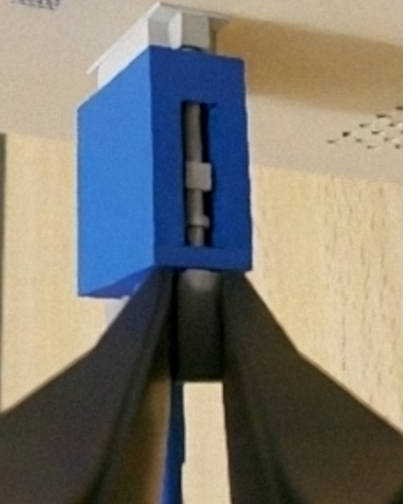

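Call:
execute_actions --actions '[[[1.345,1.661,1.2,-0.393,0.002,3.096,-1,-1.2,0.7,0.5,0.1,0.3,1.2,-1],[1.307,1.64,1.1,-0.372,0.005,3.076,-1,-1.2,0.7,0.5,0.1,0.3,1.2,-1],[1.271,1.613,1.005,-0.346,0.01,3.049,-1,-1.2,0.7,0.5,0.1,0.3,1.2,-1],[1.25,1.588,0.949,-0.329,0.015,3.022,-1,-1.2,0.7,0.5,0.1,0.3,1.2,-1],[1.228,1.564,0.893,-0.308,0.022,2.997,-1,-1.2,0.7,0.5,0.1,0.3,1.2,-1],[1.206,1.542,0.837,-0.283,0.03,2.972,-1,-1.2,0.7,0.5,0.1,0.3,1.2,-1],[1.184,1.522,0.781,-0.26,0.038,2.948,-1,-1.2,0.7,0.5,0.1,0.3,1.2,-1],[1.161,1.503,0.725,-0.232,0.047,2.925,-1,-1.2,0.7,0.5,0.1,0.3,1.2,-1],[1.139,1.487,0.669,-0.203,0.057,2.902,-1,-1.2,0.7,0.5,0.1,0.3,1.2,-1],[1.116,1.471,0.613,-0.173,0.067,2.881,-1,-1.2,0.7,0.5,0.1,0.3,1.2,-1],[1.092,1.458,0.557,-0.139,0.08,2.86,-1,-1.2,0.7,0.5,0.1,0.3,1.2,-1],[1.068,1.446,0.501,-0.104,0.092,2.84,-1,-1.2,0.7,0.5,0.1,0.3,1.2,-1],[1.063,1.438,0.496,-0.1,0.099,2.826,-1,-1.2,0.7,0.5,0.1,0.3,1.2,-1],[1.068,1.434,0.505,-0.102,0.104,2.818,-1,-1.2,0.7,0.5,0.1,0.3,1.2,-1],[1.082,1.434,0.54,-0.123,0.101,2.818,-1,-1.2,0.7,0.5,0.1,0.3,1.2,-1]],[[1.092,1.434,0.56,-0.134,0.101,2.818,-1,-1.2,0.7,0.5,0.1,0.3,1.2,-1],[1.097,1.434,0.575,-0.138,0.101,2.818,-0.68,-1.2,0.7,0.5,0.1,0.3,1.2,-1],[1.105,1.445,0.585,-0.145,0.096,2.825,-0.68,-1.2,0.7,0.5,0.1,0.3,1.2,-1],[1.12,1.457,0.6,-0.158,0.09,2.835,-0.68,-1.2,0.7,0.5,0.1,0.3,1.2,-1],[1.15,1.472,0.66,-0.195,0.083,2.848,-0.68,-1.2,0.7,0.5,0.1,0.3,1.2,-1],[1.205,1.481,0.79,-0.272,0.07,2.865,-0.68,-1.2,0.7,0.5,0.1,0.3,1.2,-1],[1.235,1.493,0.855,-0.308,0.058,2.885,-0.68,-1.2,0.7,0.5,0.1,0.3,1.2,-1],[1.257,1.506,0.91,-0.333,0.046,2.906,-0.68,-1.2,0.7,0.5,0.1,0.3,1.2,-1],[1.28,1.522,0.966,-0.353,0.037,2.927,-0.68,-1.2,0.7,0.5,0.1,0.3,1.2,-1],[1.301,1.538,1.022,-0.375,0.028,2.95,-0.68,-1.2,0.7,0.5,0.1,0.3,1.2,-1],[1.324,1.557,1.078,-0.394,0.019,2.973,-0.68,-1.2,0.7,0.5,0.1,0.3,1.2,-1],[1.346,1.577,1.134,-0.408,0.011,2.997,-0.68,-1.2,0.7,0.5,0.1,0.3,1.2,-1],[1.368,1.599,1.19,-0.425,0.005,3.022,-0.68,-1.2,0.7,0.5,0.1,0.3,1.2,-1],[1.39,1.623,1.246,-0.435,-0.001,3.047,-0.68,-1.2,0.7,0.5,0.1,0.3,1.2,-1],[1.41,1.648,1.302,-0.444,-0.006,3.074,-0.68,-1.2,0.7,0.5,0.1,0.3,1.2,-1]],[[1.43,1.675,1.358,-0.453,-0.01,3.101,-0.68,-1.2,0.7,0.5,0.1,0.3,1.2,-1],[1.428,1.693,1.35,-0.446,-0.012,3.118,-0.68,-1.2,0.7,0.5,0.1,0.3,1.2,-1],[1.414,1.701,1.32,-0.437,-0.013,3.126,-0.68,-1.2,0.7,0.5,0.1,0.3,1.2,-1],[1.402,1.701,1.29,-0.43,-0.013,3.126,-0.68,-1.2,0.7,0.5,0.1,0.3,1.2,-1],[1.396,1.701,1.278,-0.425,-0.013,3.126,-0.72,-1.2,0.7,0.5,0.1,0.3,1.2,-1],[1.396,1.701,1.275,-0.425,-0.013,3.126,-0.76,-1.2,0.7,0.5,0.1,0.3,1.2,-1],[1.39,1.695,1.27,-0.42,-0.01,3.12,-0.8,-1.2,0.7,0.5,0.1,0.3,1.2,-1],[1.38,1.685,1.263,-0.413,-0.006,3.11,-0.85,-1.2,0.7,0.5,0.1,0.3,1.2,-1],[1.372,1.675,1.26,-0.408,-0.003,3.105,-1,-1.2,0.7,0.5,0.1,0.3,1.2,-1]],[[1.345,1.661,1.2,-0.393,0.002,3.096,-1,-1.2,0.7,0.5,0.1,0.3,1.2,-1],[1.307,1.64,1.1,-0.372,0.005,3.076,-1,-1.2,0.7,0.5,0.1,0.3,1.2,-1],[1.271,1.613,1.005,-0.346,0.01,3.049,-1,-1.2,0.7,0.5,0.1,0.3,1.2,-1],[1.25,1.588,0.949,-0.329,0.015,3.022,-1,-1.2,0.7,0.5,0.1,0.3,1.2,-1],[1.228,1.564,0.893,-0.308,0.022,2.997,-1,-1.2,0.7,0.5,0.1,0.3,1.2,-1],[1.206,1.542,0.837,-0.283,0.03,2.972,-1,-1.2,0.7,0.5,0.1,0.3,1.2,-1],[1.184,1.522,0.781,-0.26,0.038,2.948,-1,-1.2,0.7,0.5,0.1,0.3,1.2,-1],[1.161,1.503,0.725,-0.232,0.047,2.925,-1,-1.2,0.7,0.5,0.1,0.3,1.2,-1],[1.139,1.487,0.669,-0.203,0.057,2.902,-1,-1.2,0.7,0.5,0.1,0.3,1.2,-1],[1.116,1.471,0.613,-0.173,0.067,2.881,-1,-1.2,0.7,0.5,0.1,0.3,1.2,-1],[1.092,1.458,0.557,-0.139,0.08,2.86,-1,-1.2,0.7,0.5,0.1,0.3,1.2,-1],[1.068,1.446,0.501,-0.104,0.092,2.84,-1,-1.2,0.7,0.5,0.1,0.3,1.2,-1],[1.063,1.438,0.496,-0.1,0.099,2.826,-1,-1.2,0.7,0.5,0.1,0.3,1.2,-1],[1.068,1.434,0.505,-0.102,0.104,2.818,-1,-1.2,0.7,0.5,0.1,0.3,1.2,-1],[1.082,1.434,0.54,-0.123,0.101,2.818,-1,-1.2,0.7,0.5,0.1,0.3,1.2,-1]],[[1.092,1.434,0.56,-0.134,0.101,2.818,-1,-1.2,0.7,0.5,0.1,0.3,1.2,-1],[1.097,1.434,0.575,-0.138,0.101,2.818,-0.68,-1.2,0.7,0.5,0.1,0.3,1.2,-1],[1.105,1.445,0.585,-0.145,0.096,2.825,-0.68,-1.2,0.7,0.5,0.1,0.3,1.2,-1],[1.12,1.457,0.6,-0.158,0.09,2.835,-0.68,-1.2,0.7,0.5,0.1,0.3,1.2,-1],[1.15,1.472,0.66,-0.195,0.083,2.848,-0.68,-1.2,0.7,0.5,0.1,0.3,1.2,-1],[1.205,1.481,0.79,-0.272,0.07,2.865,-0.68,-1.2,0.7,0.5,0.1,0.3,1.2,-1],[1.235,1.493,0.855,-0.308,0.058,2.885,-0.68,-1.2,0.7,0.5,0.1,0.3,1.2,-1],[1.257,1.506,0.91,-0.333,0.046,2.906,-0.68,-1.2,0.7,0.5,0.1,0.3,1.2,-1],[1.28,1.522,0.966,-0.353,0.037,2.927,-0.68,-1.2,0.7,0.5,0.1,0.3,1.2,-1],[1.301,1.538,1.022,-0.375,0.028,2.95,-0.68,-1.2,0.7,0.5,0.1,0.3,1.2,-1],[1.324,1.557,1.078,-0.394,0.019,2.973,-0.68,-1.2,0.7,0.5,0.1,0.3,1.2,-1],[1.346,1.577,1.134,-0.408,0.011,2.997,-0.68,-1.2,0.7,0.5,0.1,0.3,1.2,-1],[1.368,1.599,1.19,-0.425,0.005,3.022,-0.68,-1.2,0.7,0.5,0.1,0.3,1.2,-1],[1.39,1.623,1.246,-0.435,-0.001,3.047,-0.68,-1.2,0.7,0.5,0.1,0.3,1.2,-1],[1.41,1.648,1.302,-0.444,-0.006,3.074,-0.68,-1.2,0.7,0.5,0.1,0.3,1.2,-1]],[[1.43,1.675,1.358,-0.453,-0.01,3.101,-0.68,-1.2,0.7,0.5,0.1,0.3,1.2,-1],[1.428,1.693,1.35,-0.446,-0.012,3.118,-0.68,-1.2,0.7,0.5,0.1,0.3,1.2,-1],[1.414,1.701,1.32,-0.437,-0.013,3.126,-0.68,-1.2,0.7,0.5,0.1,0.3,1.2,-1],[1.402,1.701,1.29,-0.43,-0.013,3.126,-0.68,-1.2,0.7,0.5,0.1,0.3,1.2,-1],[1.396,1.701,1.278,-0.425,-0.013,3.126,-0.72,-1.2,0.7,0.5,0.1,0.3,1.2,-1],[1.396,1.701,1.275,-0.425,-0.013,3.126,-0.76,-1.2,0.7,0.5,0.1,0.3,1.2,-1],[1.39,1.695,1.27,-0.42,-0.01,3.12,-0.8,-1.2,0.7,0.5,0.1,0.3,1.2,-1],[1.38,1.685,1.263,-0.413,-0.006,3.11,-0.85,-1.2,0.7,0.5,0.1,0.3,1.2,-1],[1.372,1.675,1.26,-0.408,-0.003,3.105,-1,-1.2,0.7,0.5,0.1,0.3,1.2,-1]],[[1.345,1.661,1.2,-0.393,0.002,3.096,-1,-1.2,0.7,0.5,0.1,0.3,1.2,-1],[1.307,1.64,1.1,-0.372,0.005,3.076,-1,-1.2,0.7,0.5,0.1,0.3,1.2,-1],[1.271,1.613,1.005,-0.346,0.01,3.049,-1,-1.2,0.7,0.5,0.1,0.3,1.2,-1],[1.25,1.588,0.949,-0.329,0.015,3.022,-1,-1.2,0.7,0.5,0.1,0.3,1.2,-1],[1.228,1.564,0.893,-0.308,0.022,2.997,-1,-1.2,0.7,0.5,0.1,0.3,1.2,-1],[1.206,1.542,0.837,-0.283,0.03,2.972,-1,-1.2,0.7,0.5,0.1,0.3,1.2,-1],[1.184,1.522,0.781,-0.26,0.038,2.948,-1,-1.2,0.7,0.5,0.1,0.3,1.2,-1],[1.161,1.503,0.725,-0.232,0.047,2.925,-1,-1.2,0.7,0.5,0.1,0.3,1.2,-1],[1.139,1.487,0.669,-0.203,0.057,2.902,-1,-1.2,0.7,0.5,0.1,0.3,1.2,-1],[1.116,1.471,0.613,-0.173,0.067,2.881,-1,-1.2,0.7,0.5,0.1,0.3,1.2,-1],[1.092,1.458,0.557,-0.139,0.08,2.86,-1,-1.2,0.7,0.5,0.1,0.3,1.2,-1],[1.068,1.446,0.501,-0.104,0.092,2.84,-1,-1.2,0.7,0.5,0.1,0.3,1.2,-1],[1.063,1.438,0.496,-0.1,0.099,2.826,-1,-1.2,0.7,0.5,0.1,0.3,1.2,-1],[1.068,1.434,0.505,-0.102,0.104,2.818,-1,-1.2,0.7,0.5,0.1,0.3,1.2,-1],[1.082,1.434,0.54,-0.123,0.101,2.818,-1,-1.2,0.7,0.5,0.1,0.3,1.2,-1]],[[1.092,1.434,0.56,-0.134,0.101,2.818,-1,-1.2,0.7,0.5,0.1,0.3,1.2,-1],[1.097,1.434,0.575,-0.138,0.101,2.818,-0.68,-1.2,0.7,0.5,0.1,0.3,1.2,-1],[1.105,1.445,0.585,-0.145,0.096,2.825,-0.68,-1.2,0.7,0.5,0.1,0.3,1.2,-1],[1.12,1.457,0.6,-0.158,0.09,2.835,-0.68,-1.2,0.7,0.5,0.1,0.3,1.2,-1],[1.15,1.472,0.66,-0.195,0.083,2.848,-0.68,-1.2,0.7,0.5,0.1,0.3,1.2,-1],[1.205,1.481,0.79,-0.272,0.07,2.865,-0.68,-1.2,0.7,0.5,0.1,0.3,1.2,-1],[1.235,1.493,0.855,-0.308,0.058,2.885,-0.68,-1.2,0.7,0.5,0.1,0.3,1.2,-1],[1.257,1.506,0.91,-0.333,0.046,2.906,-0.68,-1.2,0.7,0.5,0.1,0.3,1.2,-1],[1.28,1.522,0.966,-0.353,0.037,2.927,-0.68,-1.2,0.7,0.5,0.1,0.3,1.2,-1],[1.301,1.538,1.022,-0.375,0.028,2.95,-0.68,-1.2,0.7,0.5,0.1,0.3,1.2,-1],[1.324,1.557,1.078,-0.394,0.019,2.973,-0.68,-1.2,0.7,0.5,0.1,0.3,1.2,-1],[1.346,1.577,1.134,-0.408,0.011,2.997,-0.68,-1.2,0.7,0.5,0.1,0.3,1.2,-1],[1.368,1.599,1.19,-0.425,0.005,3.022,-0.68,-1.2,0.7,0.5,0.1,0.3,1.2,-1],[1.39,1.623,1.246,-0.435,-0.001,3.047,-0.68,-1.2,0.7,0.5,0.1,0.3,1.2,-1],[1.41,1.648,1.302,-0.444,-0.006,3.074,-0.68,-1.2,0.7,0.5,0.1,0.3,1.2,-1]],[[1.43,1.675,1.358,-0.453,-0.01,3.101,-0.68,-1.2,0.7,0.5,0.1,0.3,1.2,-1],[1.428,1.693,1.35,-0.446,-0.012,3.118,-0.68,-1.2,0.7,0.5,0.1,0.3,1.2,-1],[1.414,1.701,1.32,-0.437,-0.013,3.126,-0.68,-1.2,0.7,0.5,0.1,0.3,1.2,-1],[1.402,1.701,1.29,-0.43,-0.013,3.126,-0.68,-1.2,0.7,0.5,0.1,0.3,1.2,-1],[1.396,1.701,1.278,-0.425,-0.013,3.126,-0.72,-1.2,0.7,0.5,0.1,0.3,1.2,-1],[1.396,1.701,1.275,-0.425,-0.013,3.126,-0.76,-1.2,0.7,0.5,0.1,0.3,1.2,-1],[1.39,1.695,1.27,-0.42,-0.01,3.12,-0.8,-1.2,0.7,0.5,0.1,0.3,1.2,-1],[1.38,1.685,1.263,-0.413,-0.006,3.11,-0.85,-1.2,0.7,0.5,0.1,0.3,1.2,-1],[1.372,1.675,1.26,-0.408,-0.003,3.105,-1,-1.2,0.7,0.5,0.1,0.3,1.2,-1]],[[1.345,1.661,1.2,-0.393,0.002,3.096,-1,-1.2,0.7,0.5,0.1,0.3,1.2,-1],[1.307,1.64,1.1,-0.372,0.005,3.076,-1,-1.2,0.7,0.5,0.1,0.3,1.2,-1],[1.271,1.613,1.005,-0.346,0.01,3.049,-1,-1.2,0.7,0.5,0.1,0.3,1.2,-1],[1.25,1.588,0.949,-0.329,0.015,3.022,-1,-1.2,0.7,0.5,0.1,0.3,1.2,-1],[1.228,1.564,0.893,-0.308,0.022,2.997,-1,-1.2,0.7,0.5,0.1,0.3,1.2,-1],[1.206,1.542,0.837,-0.283,0.03,2.972,-1,-1.2,0.7,0.5,0.1,0.3,1.2,-1],[1.184,1.522,0.781,-0.26,0.038,2.948,-1,-1.2,0.7,0.5,0.1,0.3,1.2,-1],[1.161,1.503,0.725,-0.232,0.047,2.925,-1,-1.2,0.7,0.5,0.1,0.3,1.2,-1],[1.139,1.487,0.669,-0.203,0.057,2.902,-1,-1.2,0.7,0.5,0.1,0.3,1.2,-1],[1.116,1.471,0.613,-0.173,0.067,2.881,-1,-1.2,0.7,0.5,0.1,0.3,1.2,-1],[1.092,1.458,0.557,-0.139,0.08,2.86,-1,-1.2,0.7,0.5,0.1,0.3,1.2,-1],[1.068,1.446,0.501,-0.104,0.092,2.84,-1,-1.2,0.7,0.5,0.1,0.3,1.2,-1],[1.063,1.438,0.496,-0.1,0.099,2.826,-1,-1.2,0.7,0.5,0.1,0.3,1.2,-1],[1.068,1.434,0.505,-0.102,0.104,2.818,-1,-1.2,0.7,0.5,0.1,0.3,1.2,-1],[1.082,1.434,0.54,-0.123,0.101,2.818,-1,-1.2,0.7,0.5,0.1,0.3,1.2,-1]],[[1.092,1.434,0.56,-0.134,0.101,2.818,-1,-1.2,0.7,0.5,0.1,0.3,1.2,-1],[1.097,1.434,0.575,-0.138,0.101,2.818,-0.68,-1.2,0.7,0.5,0.1,0.3,1.2,-1],[1.105,1.445,0.585,-0.145,0.096,2.825,-0.68,-1.2,0.7,0.5,0.1,0.3,1.2,-1],[1.12,1.457,0.6,-0.158,0.09,2.835,-0.68,-1.2,0.7,0.5,0.1,0.3,1.2,-1],[1.15,1.472,0.66,-0.195,0.083,2.848,-0.68,-1.2,0.7,0.5,0.1,0.3,1.2,-1],[1.205,1.481,0.79,-0.272,0.07,2.865,-0.68,-1.2,0.7,0.5,0.1,0.3,1.2,-1],[1.235,1.493,0.855,-0.308,0.058,2.885,-0.68,-1.2,0.7,0.5,0.1,0.3,1.2,-1],[1.257,1.506,0.91,-0.333,0.046,2.906,-0.68,-1.2,0.7,0.5,0.1,0.3,1.2,-1],[1.28,1.522,0.966,-0.353,0.037,2.927,-0.68,-1.2,0.7,0.5,0.1,0.3,1.2,-1],[1.301,1.538,1.022,-0.375,0.028,2.95,-0.68,-1.2,0.7,0.5,0.1,0.3,1.2,-1],[1.324,1.557,1.078,-0.394,0.019,2.973,-0.68,-1.2,0.7,0.5,0.1,0.3,1.2,-1],[1.346,1.577,1.134,-0.408,0.011,2.997,-0.68,-1.2,0.7,0.5,0.1,0.3,1.2,-1],[1.368,1.599,1.19,-0.425,0.005,3.022,-0.68,-1.2,0.7,0.5,0.1,0.3,1.2,-1],[1.39,1.623,1.246,-0.435,-0.001,3.047,-0.68,-1.2,0.7,0.5,0.1,0.3,1.2,-1],[1.41,1.648,1.302,-0.444,-0.006,3.074,-0.68,-1.2,0.7,0.5,0.1,0.3,1.2,-1]],[[1.43,1.675,1.358,-0.453,-0.01,3.101,-0.68,-1.2,0.7,0.5,0.1,0.3,1.2,-1],[1.428,1.693,1.35,-0.446,-0.012,3.118,-0.68,-1.2,0.7,0.5,0.1,0.3,1.2,-1],[1.414,1.701,1.32,-0.437,-0.013,3.126,-0.68,-1.2,0.7,0.5,0.1,0.3,1.2,-1],[1.402,1.701,1.29,-0.43,-0.013,3.126,-0.68,-1.2,0.7,0.5,0.1,0.3,1.2,-1],[1.396,1.701,1.278,-0.425,-0.013,3.126,-0.72,-1.2,0.7,0.5,0.1,0.3,1.2,-1],[1.396,1.701,1.275,-0.425,-0.013,3.126,-0.76,-1.2,0.7,0.5,0.1,0.3,1.2,-1],[1.39,1.695,1.27,-0.42,-0.01,3.12,-0.8,-1.2,0.7,0.5,0.1,0.3,1.2,-1],[1.38,1.685,1.263,-0.413,-0.006,3.11,-0.85,-1.2,0.7,0.5,0.1,0.3,1.2,-1],[1.372,1.675,1.26,-0.408,-0.003,3.105,-1,-1.2,0.7,0.5,0.1,0.3,1.2,-1]],[[1.345,1.661,1.2,-0.393,0.002,3.096,-1,-1.2,0.7,0.5,0.1,0.3,1.2,-1],[1.307,1.64,1.1,-0.372,0.005,3.076,-1,-1.2,0.7,0.5,0.1,0.3,1.2,-1],[1.271,1.613,1.005,-0.346,0.01,3.049,-1,-1.2,0.7,0.5,0.1,0.3,1.2,-1],[1.25,1.588,0.949,-0.329,0.015,3.022,-1,-1.2,0.7,0.5,0.1,0.3,1.2,-1],[1.228,1.564,0.893,-0.308,0.022,2.997,-1,-1.2,0.7,0.5,0.1,0.3,1.2,-1],[1.206,1.542,0.837,-0.283,0.03,2.972,-1,-1.2,0.7,0.5,0.1,0.3,1.2,-1],[1.184,1.522,0.781,-0.26,0.038,2.948,-1,-1.2,0.7,0.5,0.1,0.3,1.2,-1],[1.161,1.503,0.725,-0.232,0.047,2.925,-1,-1.2,0.7,0.5,0.1,0.3,1.2,-1],[1.139,1.487,0.669,-0.203,0.057,2.902,-1,-1.2,0.7,0.5,0.1,0.3,1.2,-1],[1.116,1.471,0.613,-0.173,0.067,2.881,-1,-1.2,0.7,0.5,0.1,0.3,1.2,-1],[1.092,1.458,0.557,-0.139,0.08,2.86,-1,-1.2,0.7,0.5,0.1,0.3,1.2,-1],[1.068,1.446,0.501,-0.104,0.092,2.84,-1,-1.2,0.7,0.5,0.1,0.3,1.2,-1],[1.063,1.438,0.496,-0.1,0.099,2.826,-1,-1.2,0.7,0.5,0.1,0.3,1.2,-1],[1.068,1.434,0.505,-0.102,0.104,2.818,-1,-1.2,0.7,0.5,0.1,0.3,1.2,-1],[1.082,1.434,0.54,-0.123,0.101,2.818,-1,-1.2,0.7,0.5,0.1,0.3,1.2,-1]],[[1.092,1.434,0.56,-0.134,0.101,2.818,-1,-1.2,0.7,0.5,0.1,0.3,1.2,-1],[1.097,1.434,0.575,-0.138,0.101,2.818,-0.68,-1.2,0.7,0.5,0.1,0.3,1.2,-1],[1.105,1.445,0.585,-0.145,0.096,2.825,-0.68,-1.2,0.7,0.5,0.1,0.3,1.2,-1],[1.12,1.457,0.6,-0.158,0.09,2.835,-0.68,-1.2,0.7,0.5,0.1,0.3,1.2,-1],[1.15,1.472,0.66,-0.195,0.083,2.848,-0.68,-1.2,0.7,0.5,0.1,0.3,1.2,-1],[1.205,1.481,0.79,-0.272,0.07,2.865,-0.68,-1.2,0.7,0.5,0.1,0.3,1.2,-1],[1.235,1.493,0.855,-0.308,0.058,2.885,-0.68,-1.2,0.7,0.5,0.1,0.3,1.2,-1],[1.257,1.506,0.91,-0.333,0.046,2.906,-0.68,-1.2,0.7,0.5,0.1,0.3,1.2,-1],[1.28,1.522,0.966,-0.353,0.037,2.927,-0.68,-1.2,0.7,0.5,0.1,0.3,1.2,-1],[1.301,1.538,1.022,-0.375,0.028,2.95,-0.68,-1.2,0.7,0.5,0.1,0.3,1.2,-1],[1.324,1.557,1.078,-0.394,0.019,2.973,-0.68,-1.2,0.7,0.5,0.1,0.3,1.2,-1],[1.346,1.577,1.134,-0.408,0.011,2.997,-0.68,-1.2,0.7,0.5,0.1,0.3,1.2,-1],[1.368,1.599,1.19,-0.425,0.005,3.022,-0.68,-1.2,0.7,0.5,0.1,0.3,1.2,-1],[1.39,1.623,1.246,-0.435,-0.001,3.047,-0.68,-1.2,0.7,0.5,0.1,0.3,1.2,-1],[1.41,1.648,1.302,-0.444,-0.006,3.074,-0.68,-1.2,0.7,0.5,0.1,0.3,1.2,-1]],[[1.43,1.675,1.358,-0.453,-0.01,3.101,-0.68,-1.2,0.7,0.5,0.1,0.3,1.2,-1],[1.428,1.693,1.35,-0.446,-0.012,3.118,-0.68,-1.2,0.7,0.5,0.1,0.3,1.2,-1],[1.414,1.701,1.32,-0.437,-0.013,3.126,-0.68,-1.2,0.7,0.5,0.1,0.3,1.2,-1],[1.402,1.701,1.29,-0.43,-0.013,3.126,-0.68,-1.2,0.7,0.5,0.1,0.3,1.2,-1],[1.396,1.701,1.278,-0.425,-0.013,3.126,-0.72,-1.2,0.7,0.5,0.1,0.3,1.2,-1],[1.396,1.701,1.275,-0.425,-0.013,3.126,-0.76,-1.2,0.7,0.5,0.1,0.3,1.2,-1],[1.39,1.695,1.27,-0.42,-0.01,3.12,-0.8,-1.2,0.7,0.5,0.1,0.3,1.2,-1],[1.38,1.685,1.263,-0.413,-0.006,3.11,-0.85,-1.2,0.7,0.5,0.1,0.3,1.2,-1],[1.372,1.675,1.26,-0.408,-0.003,3.105,-1,-1.2,0.7,0.5,0.1,0.3,1.2,-1]]]'

Call:
zoom_image --camera "cam_left_wrist" --region '[260, 190, 420, 390]'

Scene clock: 360.47 s.
left_arm: end_effector_position=(+0.5398, +0.2896, +0.1144) grip_measured=-0.838 end_effector_quat_wxyz=(+0.489, +0.309, +0.701, +0.417) | right_arm: end_effector_position=(+0.1053, -0.3160, +0.3592) grip_measured=-1.000 end_effector_quat_wxyz=(-0.086, +0.180, +0.980, +0.027)
Joint names: [wrist pitch, elbow, wrist roll, wrist yaw, waist, shoulder]
Joint positions: left_arm=[ 1.394  1.682  1.254 -0.411 -0.007  3.108  0.007] | right_arm=[-1.212  0.705  0.495  0.1    0.304  1.196  0.   ]
Joint velocities: left_arm=[ 0.022 -0.017 -0.007  0.037 -0.012 -0.007  0.   ] | right_arm=[ 0.022  0.007 -0.037 -0.022 -0.007 -0.002  0.   ]
Joint targets: left_arm=[1.372 1.675 1.260 -0.408 -0.003 3.105] | right_arm=[-1.200 0.700 0.500 0.100 0.300 1.200]
Joint stiffness scale: left_arm=[1. 1. 1. 1. 1. 1.] | right_arm=[1. 1. 1. 1. 1. 1.]
camera_calibration (this result's frames):
cam_left_wrist: T_world_to_cam=[[-0.0307533, -0.461397, -0.886661, 0.251285], [-0.933974, 0.329229, -0.138929, 0.445093], [0.356016, 0.823845, -0.441058, -0.242929], [0, 0, 0, 1]] pos_world=[0.509919, 0.169541, 0.177495]
cam_right_wrist: T_world_to_cam=[[-0.341802, -0.939463, -0.0241148, -0.255606], [-0.489454, 0.156054, 0.857952, -0.18085], [-0.802251, 0.305053, -0.513163, 0.512], [0, 0, 0, 1]] pos_world=[0.234868, -0.368097, 0.411736]

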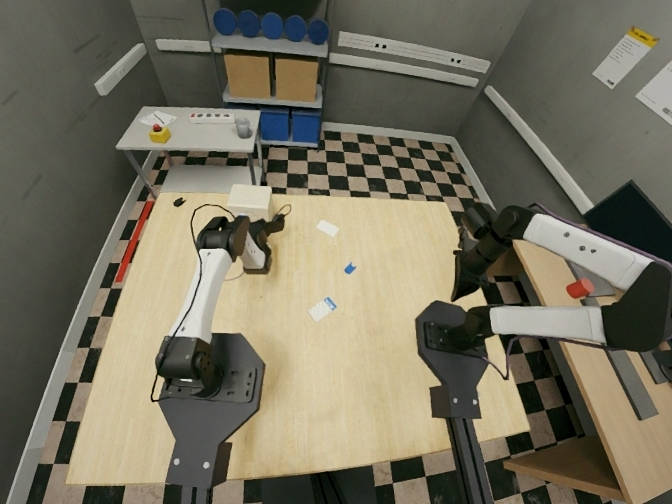

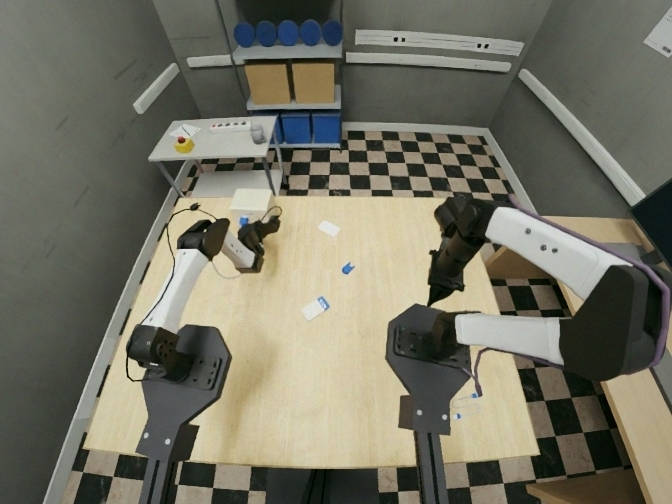

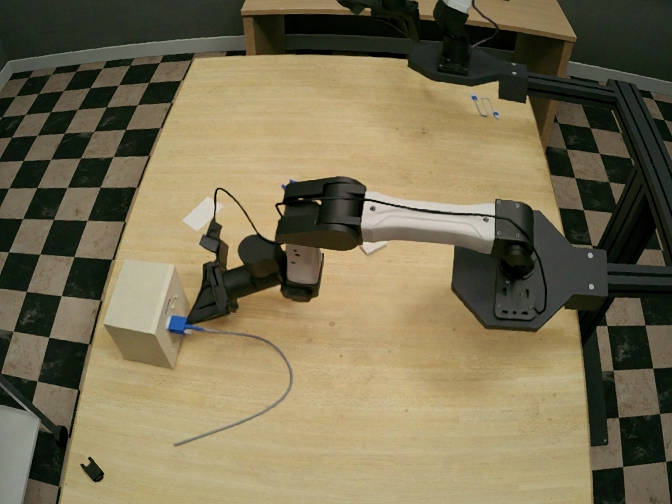

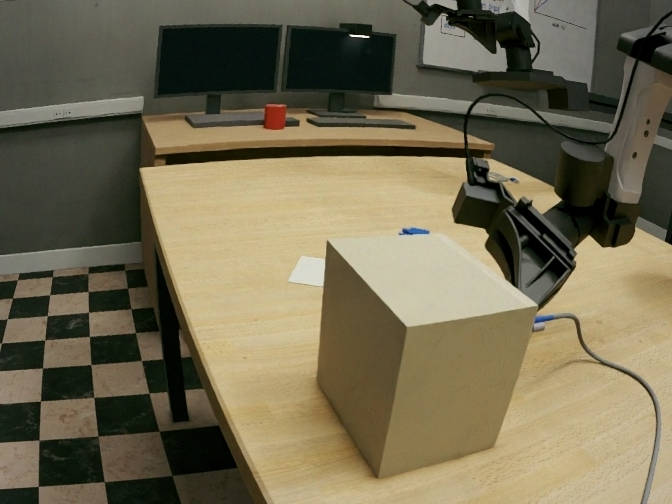

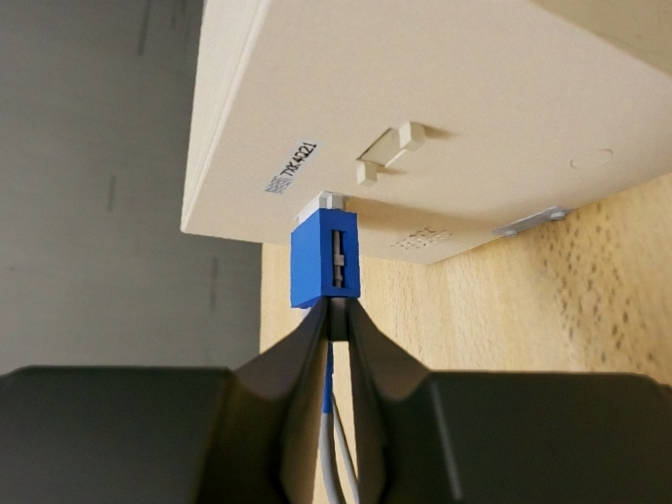

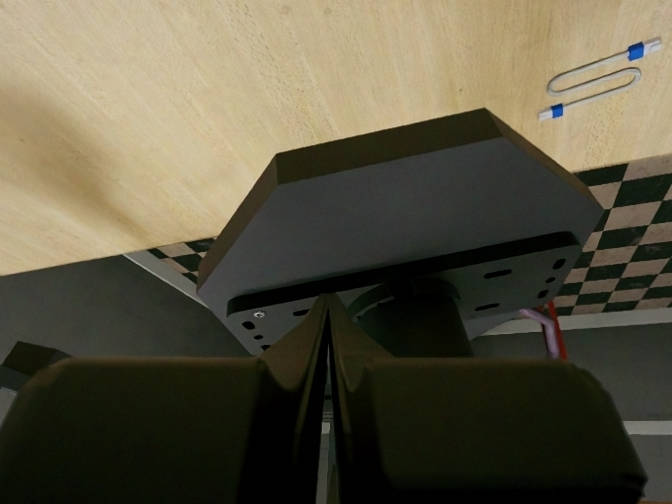

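Region (260, 190, 420, 390) of cam_left_wrist's 672x504 image, scaled by 2.520, with more detail than that image has; it fills the left 403 columns of this view, and the rest is white.

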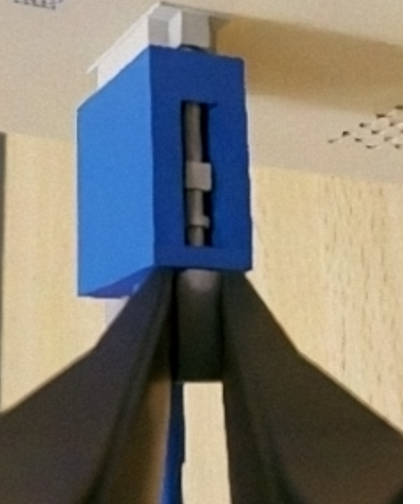

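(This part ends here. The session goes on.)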